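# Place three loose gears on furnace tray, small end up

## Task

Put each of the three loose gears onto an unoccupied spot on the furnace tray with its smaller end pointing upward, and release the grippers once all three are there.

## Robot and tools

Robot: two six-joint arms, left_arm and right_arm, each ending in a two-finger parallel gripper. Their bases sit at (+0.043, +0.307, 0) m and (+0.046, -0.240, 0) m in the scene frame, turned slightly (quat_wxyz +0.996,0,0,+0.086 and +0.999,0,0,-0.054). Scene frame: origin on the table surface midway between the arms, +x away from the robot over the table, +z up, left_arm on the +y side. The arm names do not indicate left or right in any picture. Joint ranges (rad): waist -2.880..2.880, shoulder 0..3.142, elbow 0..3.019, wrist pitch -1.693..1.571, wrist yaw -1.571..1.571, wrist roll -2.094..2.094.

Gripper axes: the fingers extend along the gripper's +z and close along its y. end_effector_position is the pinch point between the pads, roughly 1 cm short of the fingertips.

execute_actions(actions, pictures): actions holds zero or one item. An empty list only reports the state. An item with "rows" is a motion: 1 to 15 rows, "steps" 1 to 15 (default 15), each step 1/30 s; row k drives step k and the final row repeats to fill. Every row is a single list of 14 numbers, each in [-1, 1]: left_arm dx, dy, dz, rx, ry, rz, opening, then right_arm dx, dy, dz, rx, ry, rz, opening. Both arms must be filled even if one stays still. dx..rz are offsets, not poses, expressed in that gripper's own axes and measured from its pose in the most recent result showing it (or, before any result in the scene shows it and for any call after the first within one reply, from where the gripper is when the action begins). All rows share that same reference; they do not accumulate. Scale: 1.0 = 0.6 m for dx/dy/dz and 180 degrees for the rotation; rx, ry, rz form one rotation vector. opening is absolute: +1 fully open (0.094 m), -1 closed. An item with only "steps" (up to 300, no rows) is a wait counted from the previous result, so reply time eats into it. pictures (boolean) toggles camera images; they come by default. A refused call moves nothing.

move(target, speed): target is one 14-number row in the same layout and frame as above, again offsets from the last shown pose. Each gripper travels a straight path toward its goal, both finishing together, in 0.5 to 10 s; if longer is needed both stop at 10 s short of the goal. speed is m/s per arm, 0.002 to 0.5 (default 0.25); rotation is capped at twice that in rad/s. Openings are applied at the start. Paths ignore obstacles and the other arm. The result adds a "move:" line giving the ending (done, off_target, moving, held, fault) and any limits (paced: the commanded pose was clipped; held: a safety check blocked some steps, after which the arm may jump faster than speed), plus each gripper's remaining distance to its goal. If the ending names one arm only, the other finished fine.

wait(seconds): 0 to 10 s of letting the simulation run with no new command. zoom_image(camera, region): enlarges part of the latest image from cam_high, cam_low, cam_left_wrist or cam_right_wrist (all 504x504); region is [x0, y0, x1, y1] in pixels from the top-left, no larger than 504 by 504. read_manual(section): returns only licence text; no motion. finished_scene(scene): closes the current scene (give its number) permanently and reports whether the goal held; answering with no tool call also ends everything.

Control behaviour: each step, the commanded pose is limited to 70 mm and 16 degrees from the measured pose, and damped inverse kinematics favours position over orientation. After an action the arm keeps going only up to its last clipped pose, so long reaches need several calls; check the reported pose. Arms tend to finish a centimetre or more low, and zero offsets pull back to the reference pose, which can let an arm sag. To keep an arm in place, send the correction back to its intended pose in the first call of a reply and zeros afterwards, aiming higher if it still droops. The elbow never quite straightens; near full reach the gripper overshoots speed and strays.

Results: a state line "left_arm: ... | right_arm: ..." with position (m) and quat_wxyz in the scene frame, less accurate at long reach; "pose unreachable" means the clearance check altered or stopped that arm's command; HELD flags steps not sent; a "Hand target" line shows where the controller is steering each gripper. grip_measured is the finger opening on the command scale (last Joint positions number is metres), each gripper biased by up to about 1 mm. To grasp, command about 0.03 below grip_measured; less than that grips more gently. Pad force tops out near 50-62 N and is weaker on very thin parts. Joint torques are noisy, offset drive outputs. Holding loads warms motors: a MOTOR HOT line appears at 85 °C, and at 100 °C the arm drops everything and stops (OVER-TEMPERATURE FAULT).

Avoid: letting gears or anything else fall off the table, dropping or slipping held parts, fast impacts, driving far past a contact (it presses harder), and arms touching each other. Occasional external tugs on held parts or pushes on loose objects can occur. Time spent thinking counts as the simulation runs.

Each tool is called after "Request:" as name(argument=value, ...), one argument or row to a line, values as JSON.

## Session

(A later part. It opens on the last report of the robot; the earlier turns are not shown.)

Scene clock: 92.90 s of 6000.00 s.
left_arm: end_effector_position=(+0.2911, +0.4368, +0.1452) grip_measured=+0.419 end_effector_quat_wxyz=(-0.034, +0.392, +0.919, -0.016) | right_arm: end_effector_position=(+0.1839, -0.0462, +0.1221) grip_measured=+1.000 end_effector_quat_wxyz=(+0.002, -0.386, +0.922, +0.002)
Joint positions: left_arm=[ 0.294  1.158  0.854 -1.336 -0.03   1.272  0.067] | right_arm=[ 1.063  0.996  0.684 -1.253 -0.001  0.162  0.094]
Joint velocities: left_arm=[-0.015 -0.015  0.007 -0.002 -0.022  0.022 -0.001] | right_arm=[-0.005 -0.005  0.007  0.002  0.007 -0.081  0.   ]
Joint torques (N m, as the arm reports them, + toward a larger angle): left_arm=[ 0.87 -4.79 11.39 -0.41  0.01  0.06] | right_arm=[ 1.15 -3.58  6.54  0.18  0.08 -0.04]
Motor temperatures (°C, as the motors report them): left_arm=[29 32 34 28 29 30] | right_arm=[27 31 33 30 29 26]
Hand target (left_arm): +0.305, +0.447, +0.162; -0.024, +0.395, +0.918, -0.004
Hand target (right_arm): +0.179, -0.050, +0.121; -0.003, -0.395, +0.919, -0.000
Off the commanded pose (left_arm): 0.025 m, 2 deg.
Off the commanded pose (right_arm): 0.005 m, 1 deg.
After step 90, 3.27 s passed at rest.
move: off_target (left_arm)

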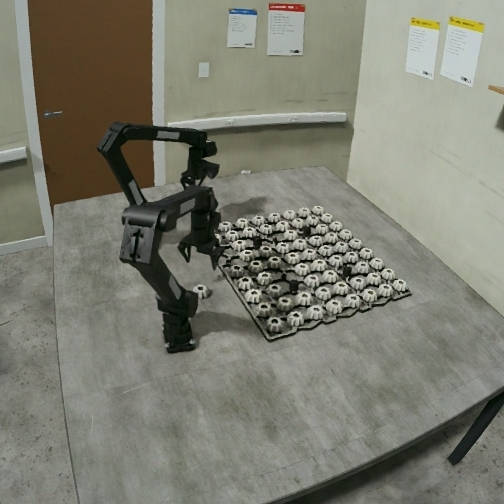

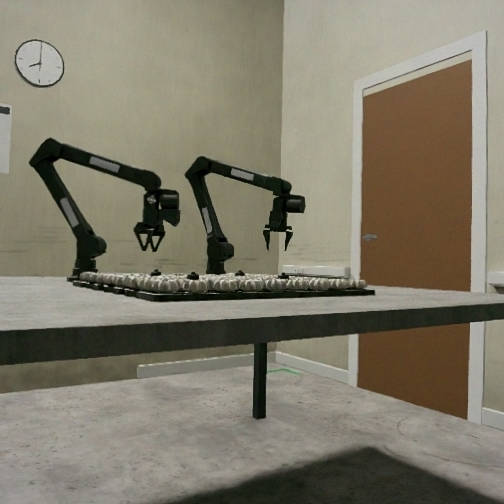

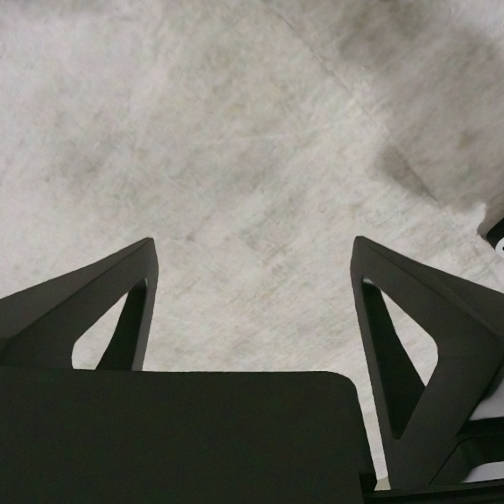

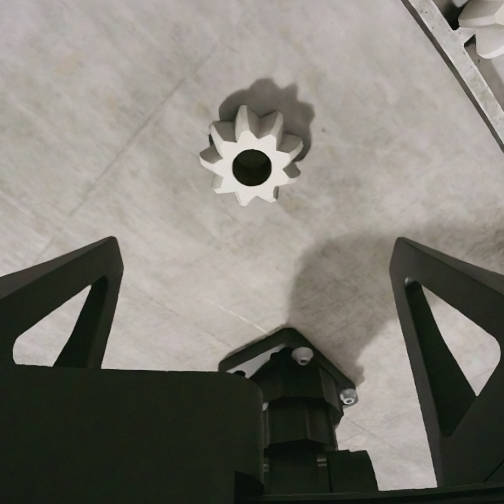

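Request:
move(
  target=[0,0,0,0,0,0,0.42, 0.005,0.003,0.192,0,0,0,1],
  speed=0.1,
)

Scene clock: 95.90 s of 6000.00 s.
left_arm: end_effector_position=(+0.2911, +0.4368, +0.1452) grip_measured=+0.419 end_effector_quat_wxyz=(-0.034, +0.393, +0.919, -0.016) | right_arm: end_effector_position=(+0.1813, -0.0499, +0.0098) grip_measured=+1.000 end_effector_quat_wxyz=(-0.000, -0.388, +0.922, +0.000)
Joint positions: left_arm=[ 0.294  1.158  0.854 -1.336 -0.03   1.274  0.067] | right_arm=[ 1.063  1.196  0.475 -0.85  -0.001  0.159  0.094]
Joint velocities: left_arm=[ 0.005 -0.005  0.017 -0.012 -0.022  0.051 -0.001] | right_arm=[-0.005 -0.005  0.007 -0.012 -0.007  0.037  0.   ]
Joint torques (N m, as the arm reports them, + toward a larger angle): left_arm=[ 0.42 -5.88  7.53  0.08  0.07 -0.03] | right_arm=[ 0.83 -2.93  5.24  1.26  0.13  0.16]
Motor temperatures (°C, as the motors report them): left_arm=[29 32 34 28 29 30] | right_arm=[27 31 33 30 29 26]
Hand target (left_arm): +0.291, +0.437, +0.145; -0.034, +0.392, +0.919, -0.016
Hand target (right_arm): +0.181, -0.049, +0.007; +0.002, -0.386, +0.922, +0.002
Off the commanded pose (left_arm): 0.000 m, 0 deg.
Off the commanded pose (right_arm): 0.005 m, 0 deg.
move: done

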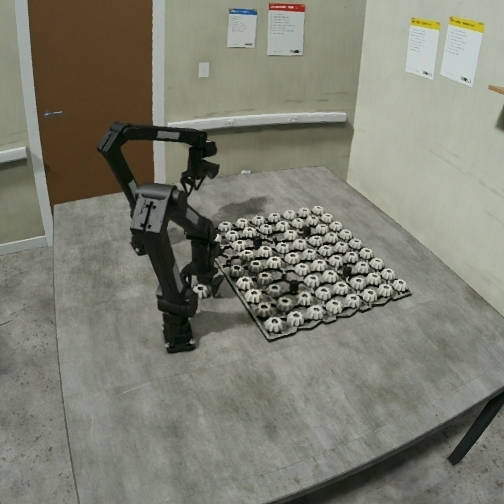

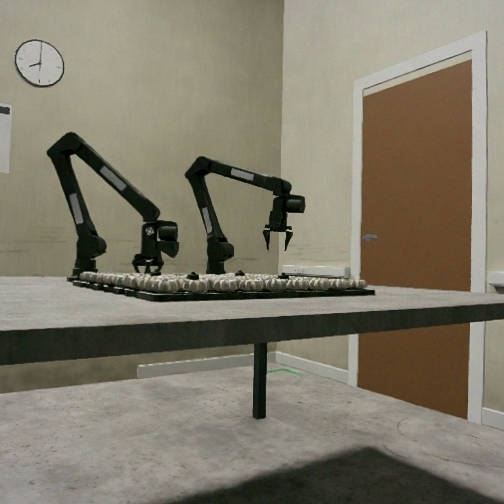

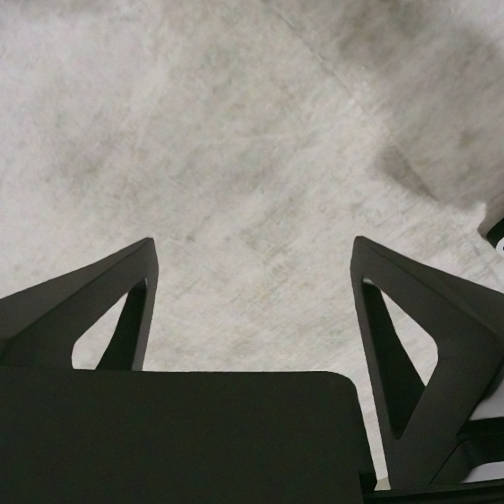

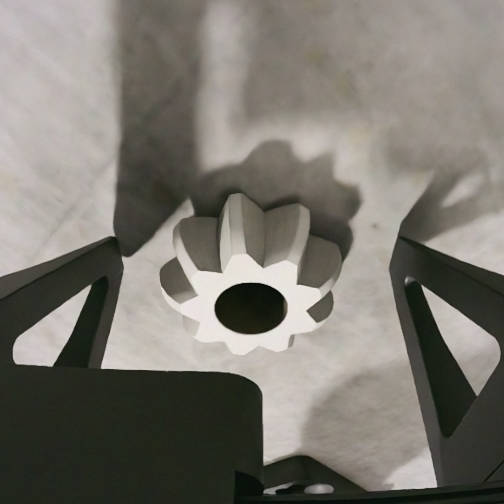

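Request:
move(
  target=[0,0,0,0,0,0,0.42, 0.013,0.003,0,0,0,0,1],
  speed=0.03,
)

Request:
move(
  target=[0,0,0,0,0,0,0.42, 0,0,0,0,0,0,0.16],
  speed=0.03,
)

Scene clock: 98.27 s of 6000.00 s.
left_arm: end_effector_position=(+0.2911, +0.4368, +0.1452) grip_measured=+0.419 end_effector_quat_wxyz=(-0.034, +0.393, +0.919, -0.016) | right_arm: end_effector_position=(+0.1784, -0.0523, +0.0094) grip_measured=+1.000 end_effector_quat_wxyz=(+0.000, -0.389, +0.921, +0.001)
Joint positions: left_arm=[ 0.294  1.158  0.854 -1.336 -0.03   1.274  0.067] | right_arm=[ 1.067  1.184  0.465 -0.85  -0.001  0.16   0.094]
Joint velocities: left_arm=[ 0.005 -0.005  0.007  0.007 -0.095  0.007  0.001] | right_arm=[-0.005 -0.024 -0.012  0.007 -0.007 -0.022  0.   ]
Joint torques (N m, as the arm reports them, + toward a larger angle): left_arm=[ 0.42 -5.89  7.53  0.08  0.07 -0.01] | right_arm=[ 1.79 -4.05  5.16  0.44  0.16  0.19]
Motor temperatures (°C, as the motors report them): left_arm=[29 32 34 28 29 30] | right_arm=[27 31 32 30 29 26]
Hand target (left_arm): +0.291, +0.437, +0.145; -0.034, +0.393, +0.919, -0.016
Hand target (right_arm): +0.175, -0.054, +0.010; -0.000, -0.388, +0.922, +0.000
Off the commanded pose (left_arm): 0.000 m, 0 deg.
Off the commanded pose (right_arm): 0.004 m, 0 deg.
move: done

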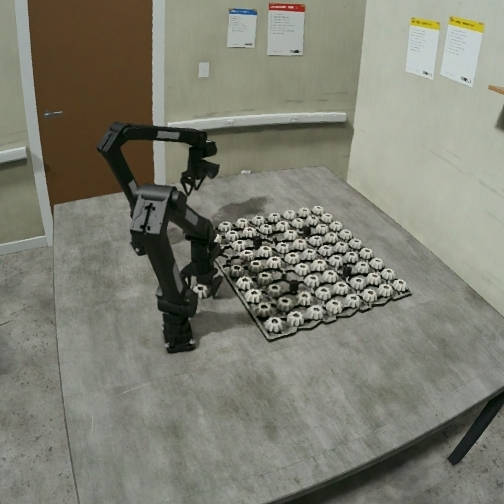

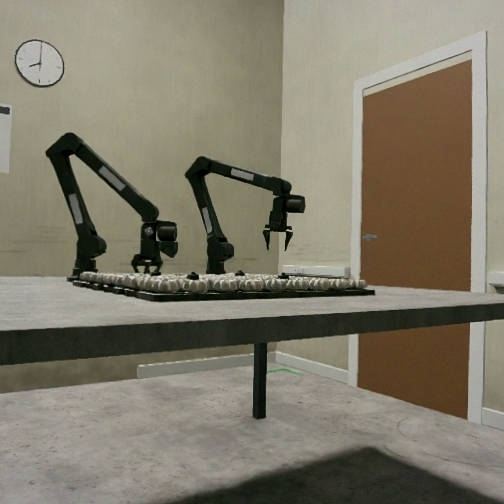

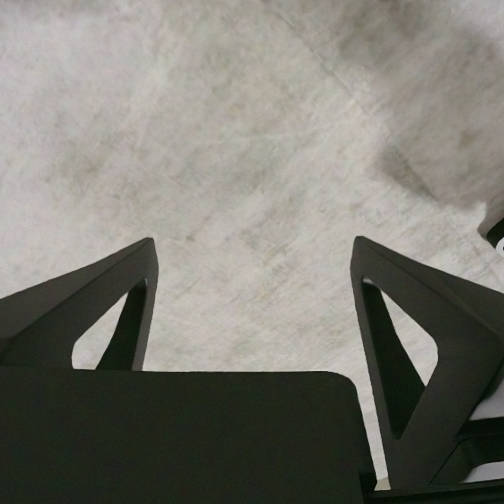

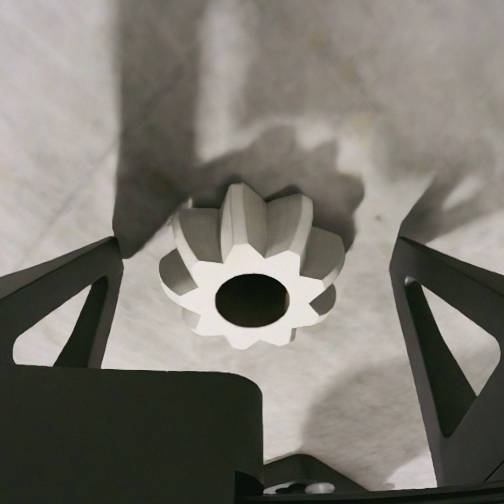

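Scene clock: 98.77 s of 6000.00 s.
left_arm: end_effector_position=(+0.2911, +0.4368, +0.1452) grip_measured=+0.419 end_effector_quat_wxyz=(-0.034, +0.393, +0.919, -0.016) | right_arm: end_effector_position=(+0.1784, -0.0522, +0.0094) grip_measured=+0.196 end_effector_quat_wxyz=(+0.000, -0.389, +0.921, +0.001)
Joint positions: left_arm=[ 0.294  1.158  0.854 -1.336 -0.03   1.274  0.067] | right_arm=[ 1.067  1.184  0.465 -0.85  -0.002  0.16   0.056]
Joint velocities: left_arm=[-0.034  0.005 -0.002 -0.017 -0.051 -0.037 -0.001] | right_arm=[-0.005 -0.015 -0.007 -0.002 -0.081  0.007 -0.001]
Joint torques (N m, as the arm reports them, + toward a larger angle): left_arm=[ 0.43 -5.9   7.53  0.08  0.07 -0.01] | right_arm=[ 0.75 -3.85  5.67  0.65  0.16  0.09]
Motor temperatures (°C, as the motors report them): left_arm=[29 32 34 28 29 30] | right_arm=[27 31 32 30 29 26]
Hand target (left_arm): +0.291, +0.437, +0.145; -0.034, +0.393, +0.919, -0.016
Hand target (right_arm): +0.178, -0.052, +0.009; +0.000, -0.389, +0.921, +0.001
Off the commanded pose (left_arm): 0.000 m, 0 deg.
Off the commanded pose (right_arm): 0.000 m, 0 deg.
move: done

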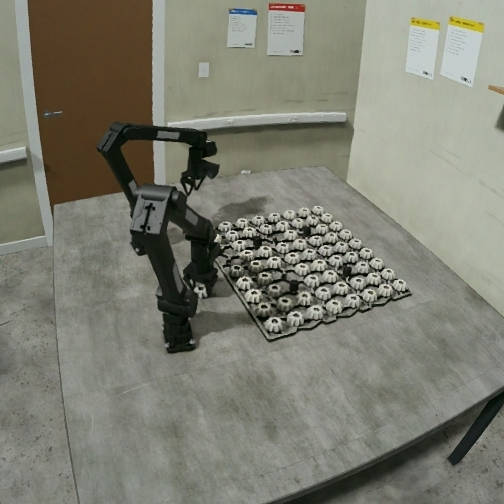

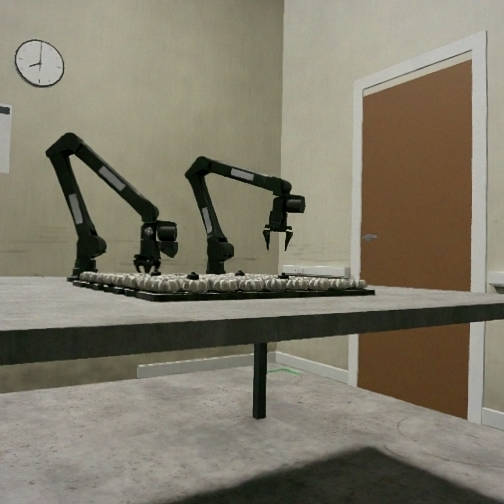

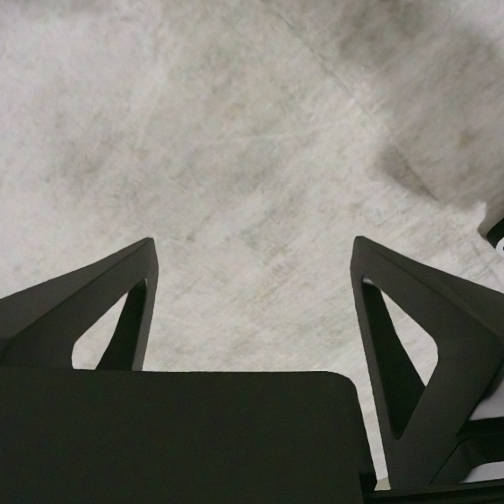

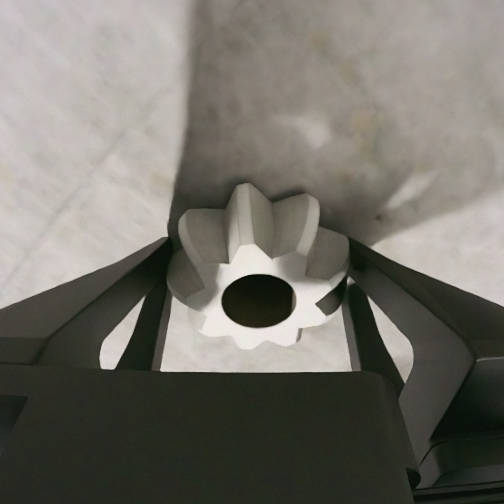

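Request:
move(
  target=[0,0,0,0,0,0,0.42, -0.34,-0.022,-0.317,0,0,0,0.16],
  speed=0.2,
)

Scene clock: 113.10 s of 6000.00 s.
left_arm: end_effector_position=(+0.2911, +0.4368, +0.1452) grip_measured=+0.419 end_effector_quat_wxyz=(-0.034, +0.393, +0.919, -0.016) | right_arm: end_effector_position=(+0.3124, +0.0739, +0.1703) grip_measured=+0.196 end_effector_quat_wxyz=(-0.026, -0.387, +0.922, -0.012)
Joint positions: left_arm=[ 0.294  1.158  0.854 -1.336 -0.03   1.274  0.067] | right_arm=[ 0.976  1.484  1.225 -1.369 -0.002  0.073  0.056]
Joint velocities: left_arm=[-0.024 -0.005 -0.007 -0.027 -0.022 -0.007 -0.   ] | right_arm=[-0.005 -0.015 -0.007 -0.002 -0.022  0.022 -0.001]
Joint torques (N m, as the arm reports them, + toward a larger angle): left_arm=[ 0.44 -5.92  7.53  0.07  0.07 -0.01] | right_arm=[ 0.11 -9.21 11.73 -0.18  0.15  0.01]
Motor temperatures (°C, as the motors report them): left_arm=[29 32 33 28 29 30] | right_arm=[27 30 32 30 29 26]
Hand target (left_arm): +0.291, +0.437, +0.145; -0.034, +0.393, +0.919, -0.016
Hand target (right_arm): +0.328, +0.087, +0.198; +0.002, -0.389, +0.921, +0.001
Off the commanded pose (left_arm): 0.000 m, 0 deg.
Off the commanded pose (right_arm): 0.036 m, 3 deg.
After step 90, 9.43 s passed at rest.
move: off_target (right_arm)

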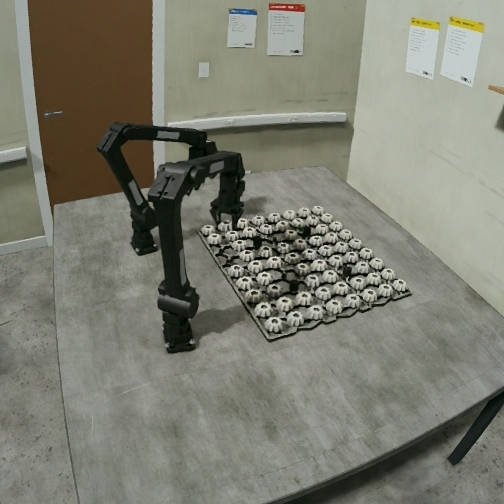

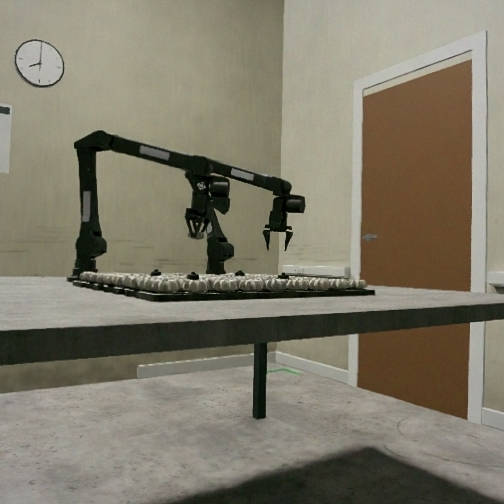

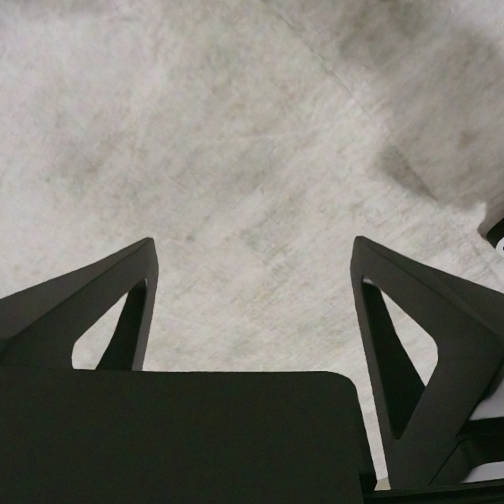

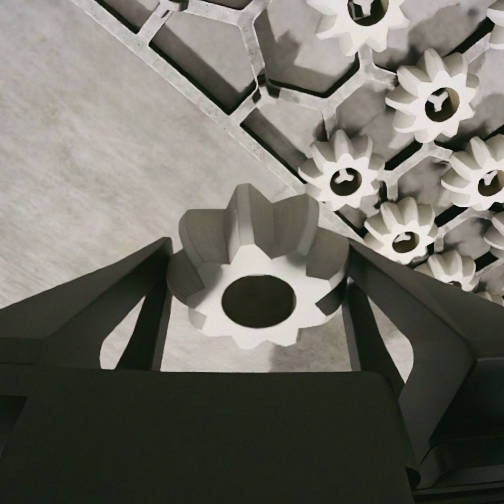

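Request:
move(
  target=[0,0,0,0,0,0,0.42, -0.0424,-0.0085,0.165,-0.001,-0.0239,0,0.16],
  speed=0.12,
)

Request:
zoom_image(
  camera="cam_right_wrist",
  region=[100, 60, 400, 360],
)

Scene clock: 121.40 s of 6000.00 s.
left_arm: end_effector_position=(+0.2911, +0.4368, +0.1452) grip_measured=+0.419 end_effector_quat_wxyz=(-0.034, +0.393, +0.919, -0.016) | right_arm: end_effector_position=(+0.3230, +0.0799, +0.0645) grip_measured=+0.196 end_effector_quat_wxyz=(-0.006, -0.386, +0.922, -0.002)
Joint positions: left_arm=[ 0.294  1.158  0.854 -1.336 -0.03   1.274  0.067] | right_arm=[ 0.966  1.595  1.053 -1.041 -0.002  0.065  0.056]
Joint velocities: left_arm=[-0.005  0.005 -0.002  0.002  0.007 -0.037  0.   ] | right_arm=[-0.005 -0.024  0.002  0.007 -0.007 -0.007 -0.   ]
Joint torques (N m, as the arm reports them, + toward a larger angle): left_arm=[ 0.44 -5.87  7.53  0.08  0.07 -0.01] | right_arm=[  0.3  -11.1    6.77   1.08   0.19  -0.02]
Motor temperatures (°C, as the motors report them): left_arm=[29 32 33 28 29 30] | right_arm=[27 31 34 30 29 26]
Hand target (left_arm): +0.291, +0.437, +0.145; -0.034, +0.393, +0.919, -0.016
Hand target (right_arm): +0.330, +0.082, +0.070; +0.008, -0.388, +0.922, +0.004
Off the commanded pose (left_arm): 0.000 m, 0 deg.
Off the commanded pose (right_arm): 0.010 m, 2 deg.
After step 90, 4.03 s passed at rest.
move: done

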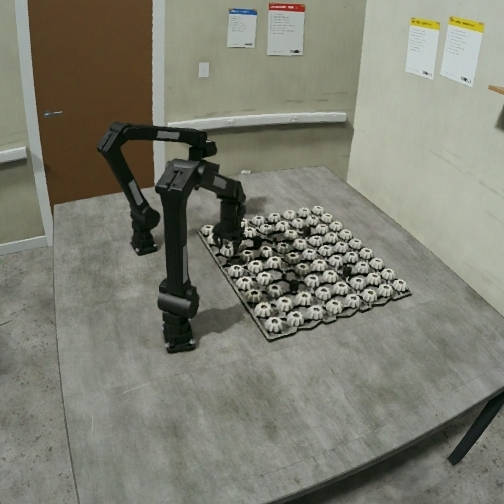

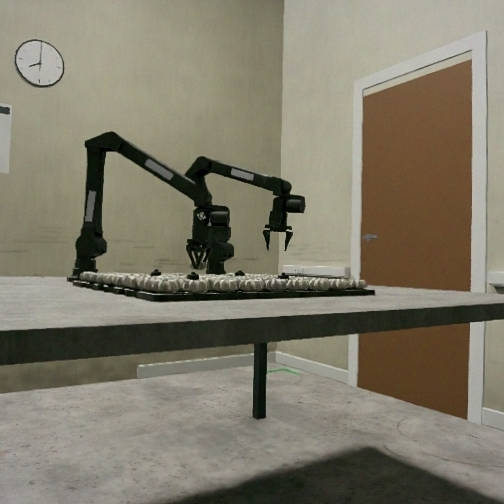

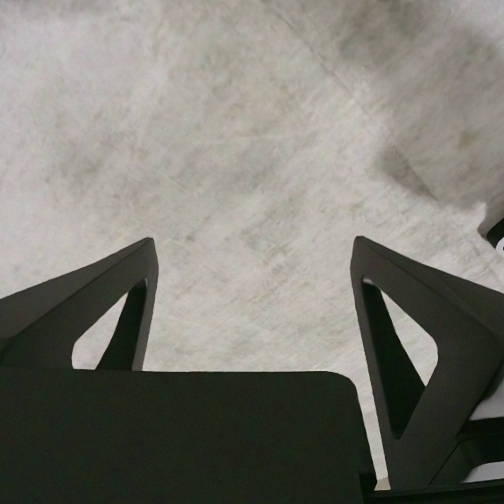

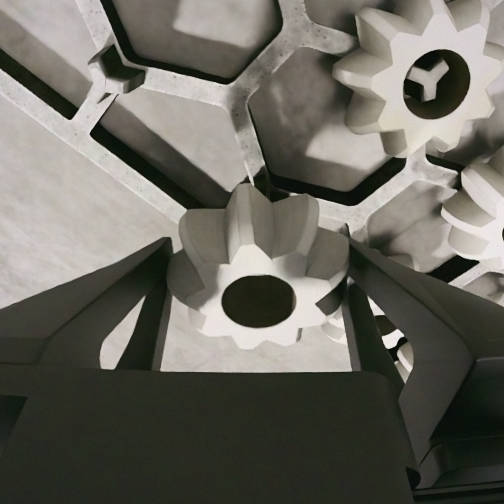

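Region (100, 60, 400, 360) of cam_right_wrist's 504x504 image, scaled by 1.680, with more detail than that image has.

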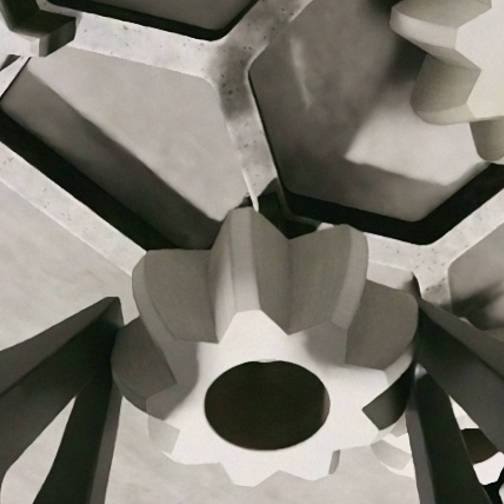

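Request:
move(
  target=[0,0,0,0,0,0,0.42, -0.0127,-0.0117,0.028,0,-0.0097,0,0.16],
  speed=0.04,
)

Scene clock: 127.87 s of 6000.00 s.
left_arm: end_effector_position=(+0.2911, +0.4368, +0.1452) grip_measured=+0.419 end_effector_quat_wxyz=(-0.034, +0.393, +0.919, -0.016) | right_arm: end_effector_position=(+0.3278, +0.0790, +0.0458) grip_measured=+0.196 end_effector_quat_wxyz=(-0.001, -0.385, +0.923, +0.001)
Joint positions: left_arm=[ 0.294  1.158  0.854 -1.336 -0.03   1.274  0.067] | right_arm=[ 0.956  1.622  1.029 -0.978 -0.002  0.059  0.056]
Joint velocities: left_arm=[ 0.005 -0.005  0.012 -0.002  0.022 -0.095 -0.001] | right_arm=[ 0.005  0.005  0.002 -0.012  0.022  0.051 -0.002]
Joint torques (N m, as the arm reports them, + toward a larger angle): left_arm=[ 0.44 -5.85  7.54  0.08  0.07 -0.01] | right_arm=[  0.23 -11.06   6.14   1.06   0.2   -0.02]
Motor temperatures (°C, as the motors report them): left_arm=[29 32 33 28 29 30] | right_arm=[27 31 33 30 29 26]
Hand target (left_arm): +0.291, +0.437, +0.145; -0.034, +0.393, +0.919, -0.016
Hand target (right_arm): +0.333, +0.080, +0.048; +0.008, -0.386, +0.922, +0.004
Off the commanded pose (left_arm): 0.000 m, 0 deg.
Off the commanded pose (right_arm): 0.006 m, 1 deg.
After step 90, 2.67 s passed at rest.
move: done

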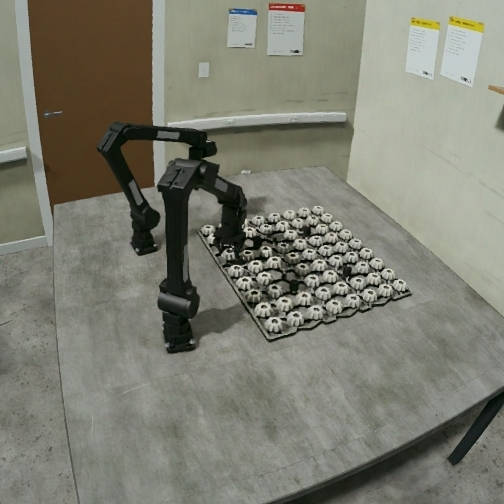

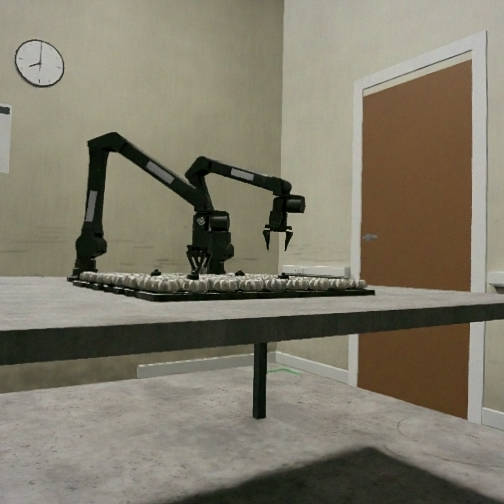

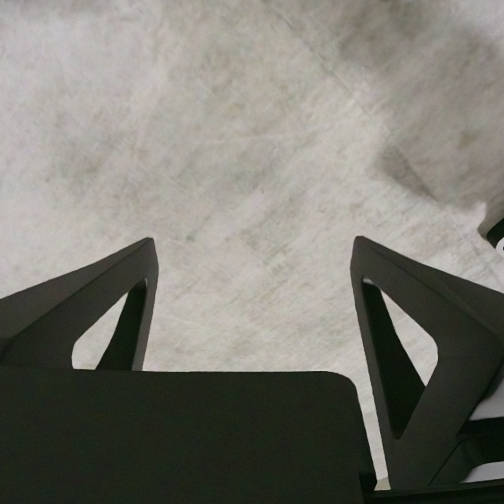

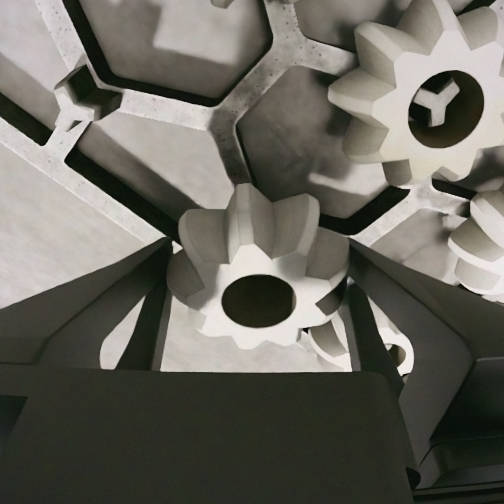

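Request:
move(
  target=[0,0,0,0,0,0,0.42, -0.006,0.001,0.037,0,-0.005,0,0.16],
  speed=0.02,
)

Scene clock: 130.40 s of 6000.00 s.
left_arm: end_effector_position=(+0.2911, +0.4368, +0.1452) grip_measured=+0.419 end_effector_quat_wxyz=(-0.034, +0.393, +0.919, -0.016) | right_arm: end_effector_position=(+0.3265, +0.0775, +0.0244) grip_measured=+0.196 end_effector_quat_wxyz=(-0.003, -0.385, +0.923, -0.001)
Joint positions: left_arm=[ 0.294  1.158  0.854 -1.336 -0.03   1.274  0.067] | right_arm=[ 0.956  1.655  1.003 -0.925 -0.002  0.058  0.056]
Joint velocities: left_arm=[ 0.005 -0.005 -0.017 -0.017 -0.051  0.051  0.001] | right_arm=[ 0.015 -0.015  0.022 -0.017  0.037  0.051 -0.   ]
Joint torques (N m, as the arm reports them, + toward a larger angle): left_arm=[ 0.45 -5.9   7.53  0.09  0.07 -0.02] | right_arm=[  0.82 -10.57   5.78   1.37   0.16   0.12]
Motor temperatures (°C, as the motors report them): left_arm=[29 32 33 28 29 30] | right_arm=[27 31 33 30 29 26]
Hand target (left_arm): +0.291, +0.437, +0.145; -0.034, +0.393, +0.919, -0.016
Hand target (right_arm): +0.330, +0.082, +0.024; +0.007, -0.385, +0.923, +0.004
Off the commanded pose (left_arm): 0.000 m, 0 deg.
Off the commanded pose (right_arm): 0.006 m, 1 deg.
move: done

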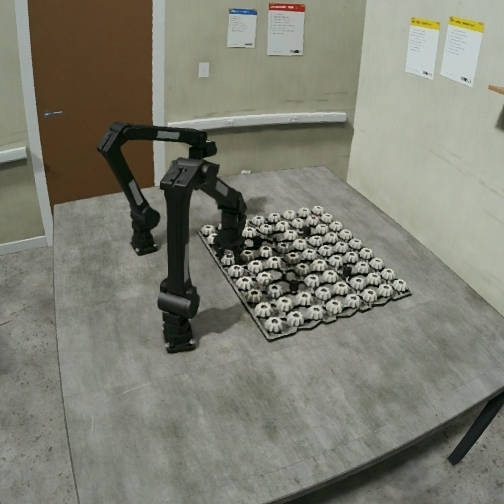

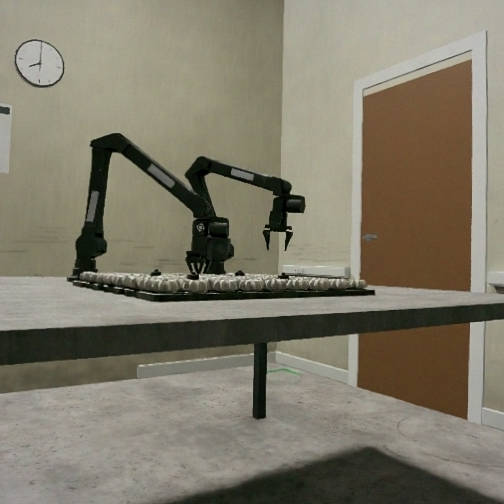

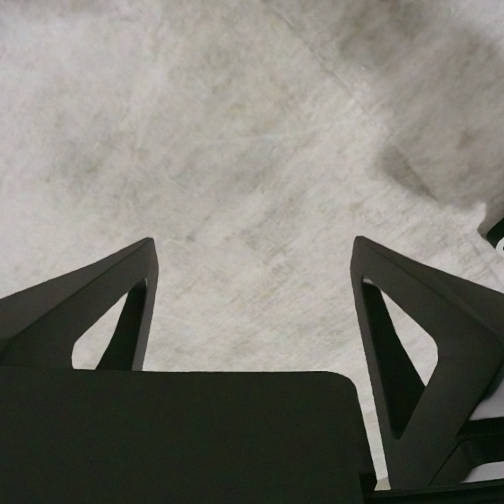

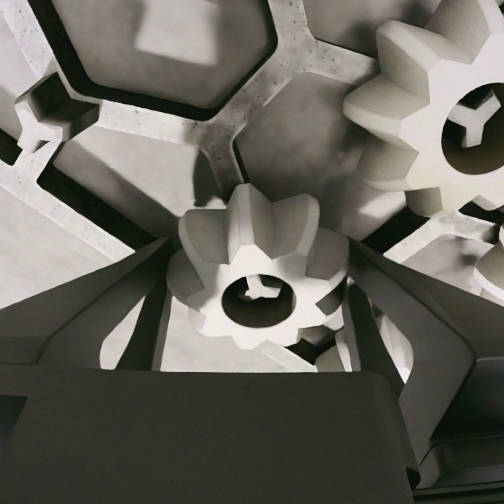

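Request:
move(
  target=[0,0,0,0,0,0,0.42, 0,0,0,0,0,0,0.42],
  speed=0.02,
)

Request:
move(
  target=[0,0,0,0,0,0,0.42, 0,0,-0.17,0,0,0,0.42],
  speed=0.08,
)

Scene clock: 133.00 s of 6000.00 s.
left_arm: end_effector_position=(+0.2911, +0.4368, +0.1452) grip_measured=+0.419 end_effector_quat_wxyz=(-0.034, +0.393, +0.919, -0.016) | right_arm: end_effector_position=(+0.3265, +0.0775, +0.0244) grip_measured=+0.418 end_effector_quat_wxyz=(-0.003, -0.385, +0.923, -0.000)
Joint positions: left_arm=[ 0.294  1.158  0.854 -1.336 -0.03   1.274  0.067] | right_arm=[ 0.956  1.655  1.003 -0.925 -0.002  0.058  0.067]
Joint velocities: left_arm=[-0.005  0.005 -0.007 -0.017  0.007 -0.007  0.   ] | right_arm=[-0.005 -0.005 -0.002  0.002 -0.037 -0.051  0.   ]
Joint torques (N m, as the arm reports them, + toward a larger angle): left_arm=[ 0.43 -5.9   7.52  0.07  0.07 -0.01] | right_arm=[  0.85 -10.11   6.09   0.61   0.16   0.08]
Motor temperatures (°C, as the motors report them): left_arm=[29 32 33 28 29 30] | right_arm=[27 31 33 30 29 26]
Hand target (left_arm): +0.291, +0.437, +0.145; -0.034, +0.393, +0.919, -0.016
Hand target (right_arm): +0.326, +0.078, +0.024; -0.003, -0.385, +0.923, -0.001
Off the commanded pose (left_arm): 0.000 m, 0 deg.
Off the commanded pose (right_arm): 0.000 m, 0 deg.
move: done

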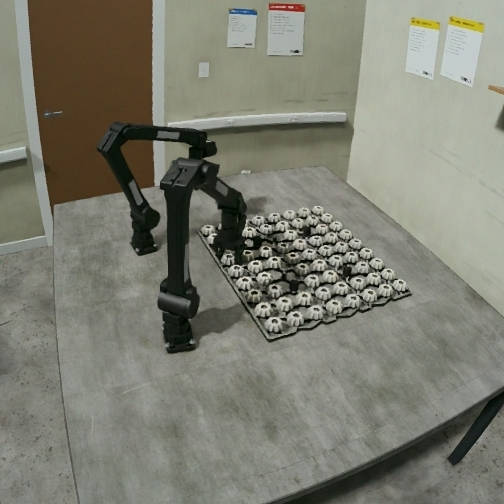

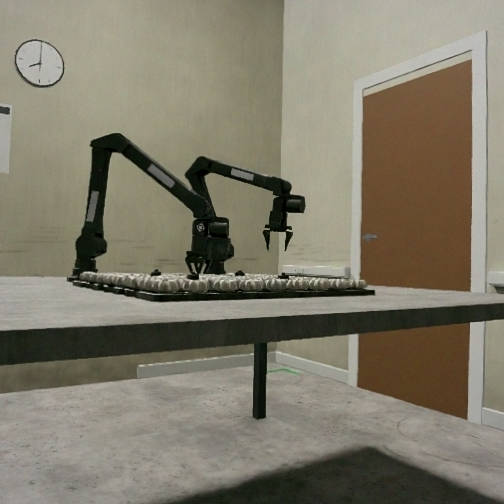

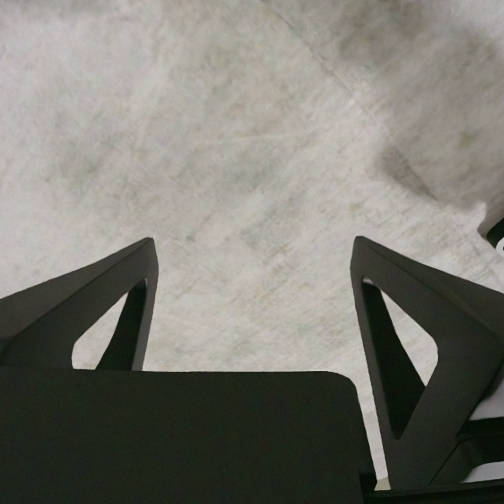

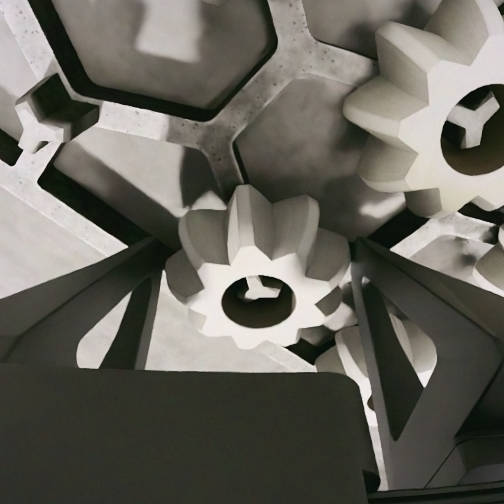

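Scene clock: 134.63 s of 6000.00 s.
left_arm: end_effector_position=(+0.2911, +0.4368, +0.1452) grip_measured=+0.419 end_effector_quat_wxyz=(-0.034, +0.393, +0.919, -0.016) | right_arm: end_effector_position=(+0.3127, +0.0619, +0.0998) grip_measured=+0.418 end_effector_quat_wxyz=(-0.031, -0.385, +0.922, -0.014)
Joint positions: left_arm=[ 0.294  1.158  0.854 -1.336 -0.03   1.274  0.067] | right_arm=[ 0.956  1.534  1.083 -1.189 -0.002  0.058  0.067]
Joint velocities: left_arm=[-0.005 -0.005 -0.007 -0.007 -0.037  0.037 -0.   ] | right_arm=[ 0.005 -0.005 -0.002  0.002 -0.007 -0.037 -0.   ]
Joint torques (N m, as the arm reports them, + toward a larger angle): left_arm=[ 0.37 -5.89  7.54  0.08  0.07 -0.01] | right_arm=[  1.42 -11.1   10.55   0.03   0.11   0.14]
Motor temperatures (°C, as the motors report them): left_arm=[29 32 33 28 29 30] | right_arm=[27 31 33 30 29 26]
Hand target (left_arm): +0.291, +0.437, +0.145; -0.034, +0.393, +0.919, -0.016
Hand target (right_arm): +0.326, +0.079, +0.126; -0.003, -0.385, +0.923, -0.000
Off the commanded pose (left_arm): 0.000 m, 0 deg.
Off the commanded pose (right_arm): 0.034 m, 4 deg.
move: off_target (right_arm)

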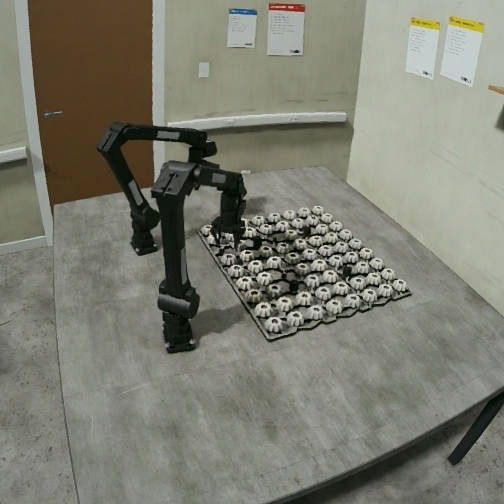

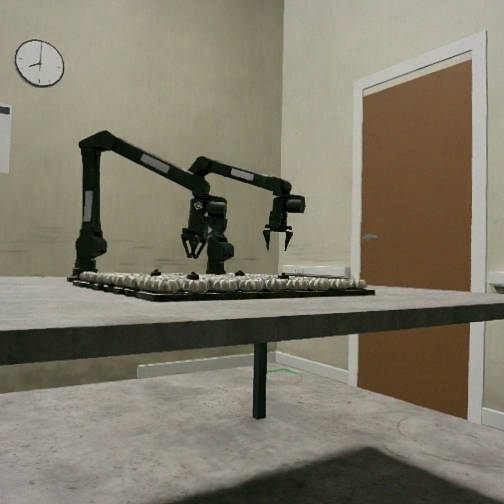

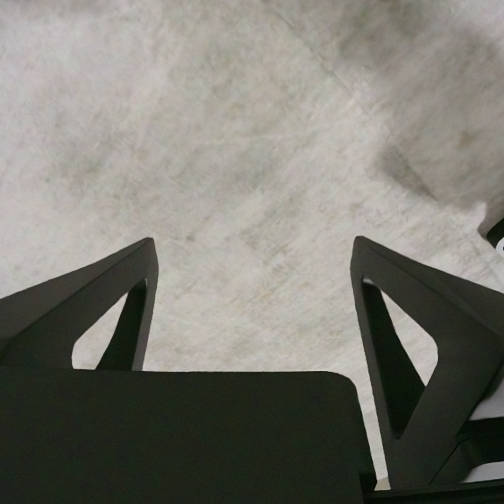

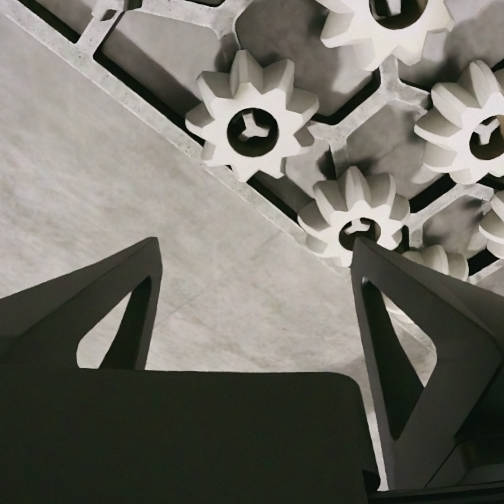

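Request:
finished_scene(
  scene=2,
)

The scene is finished: the task was done.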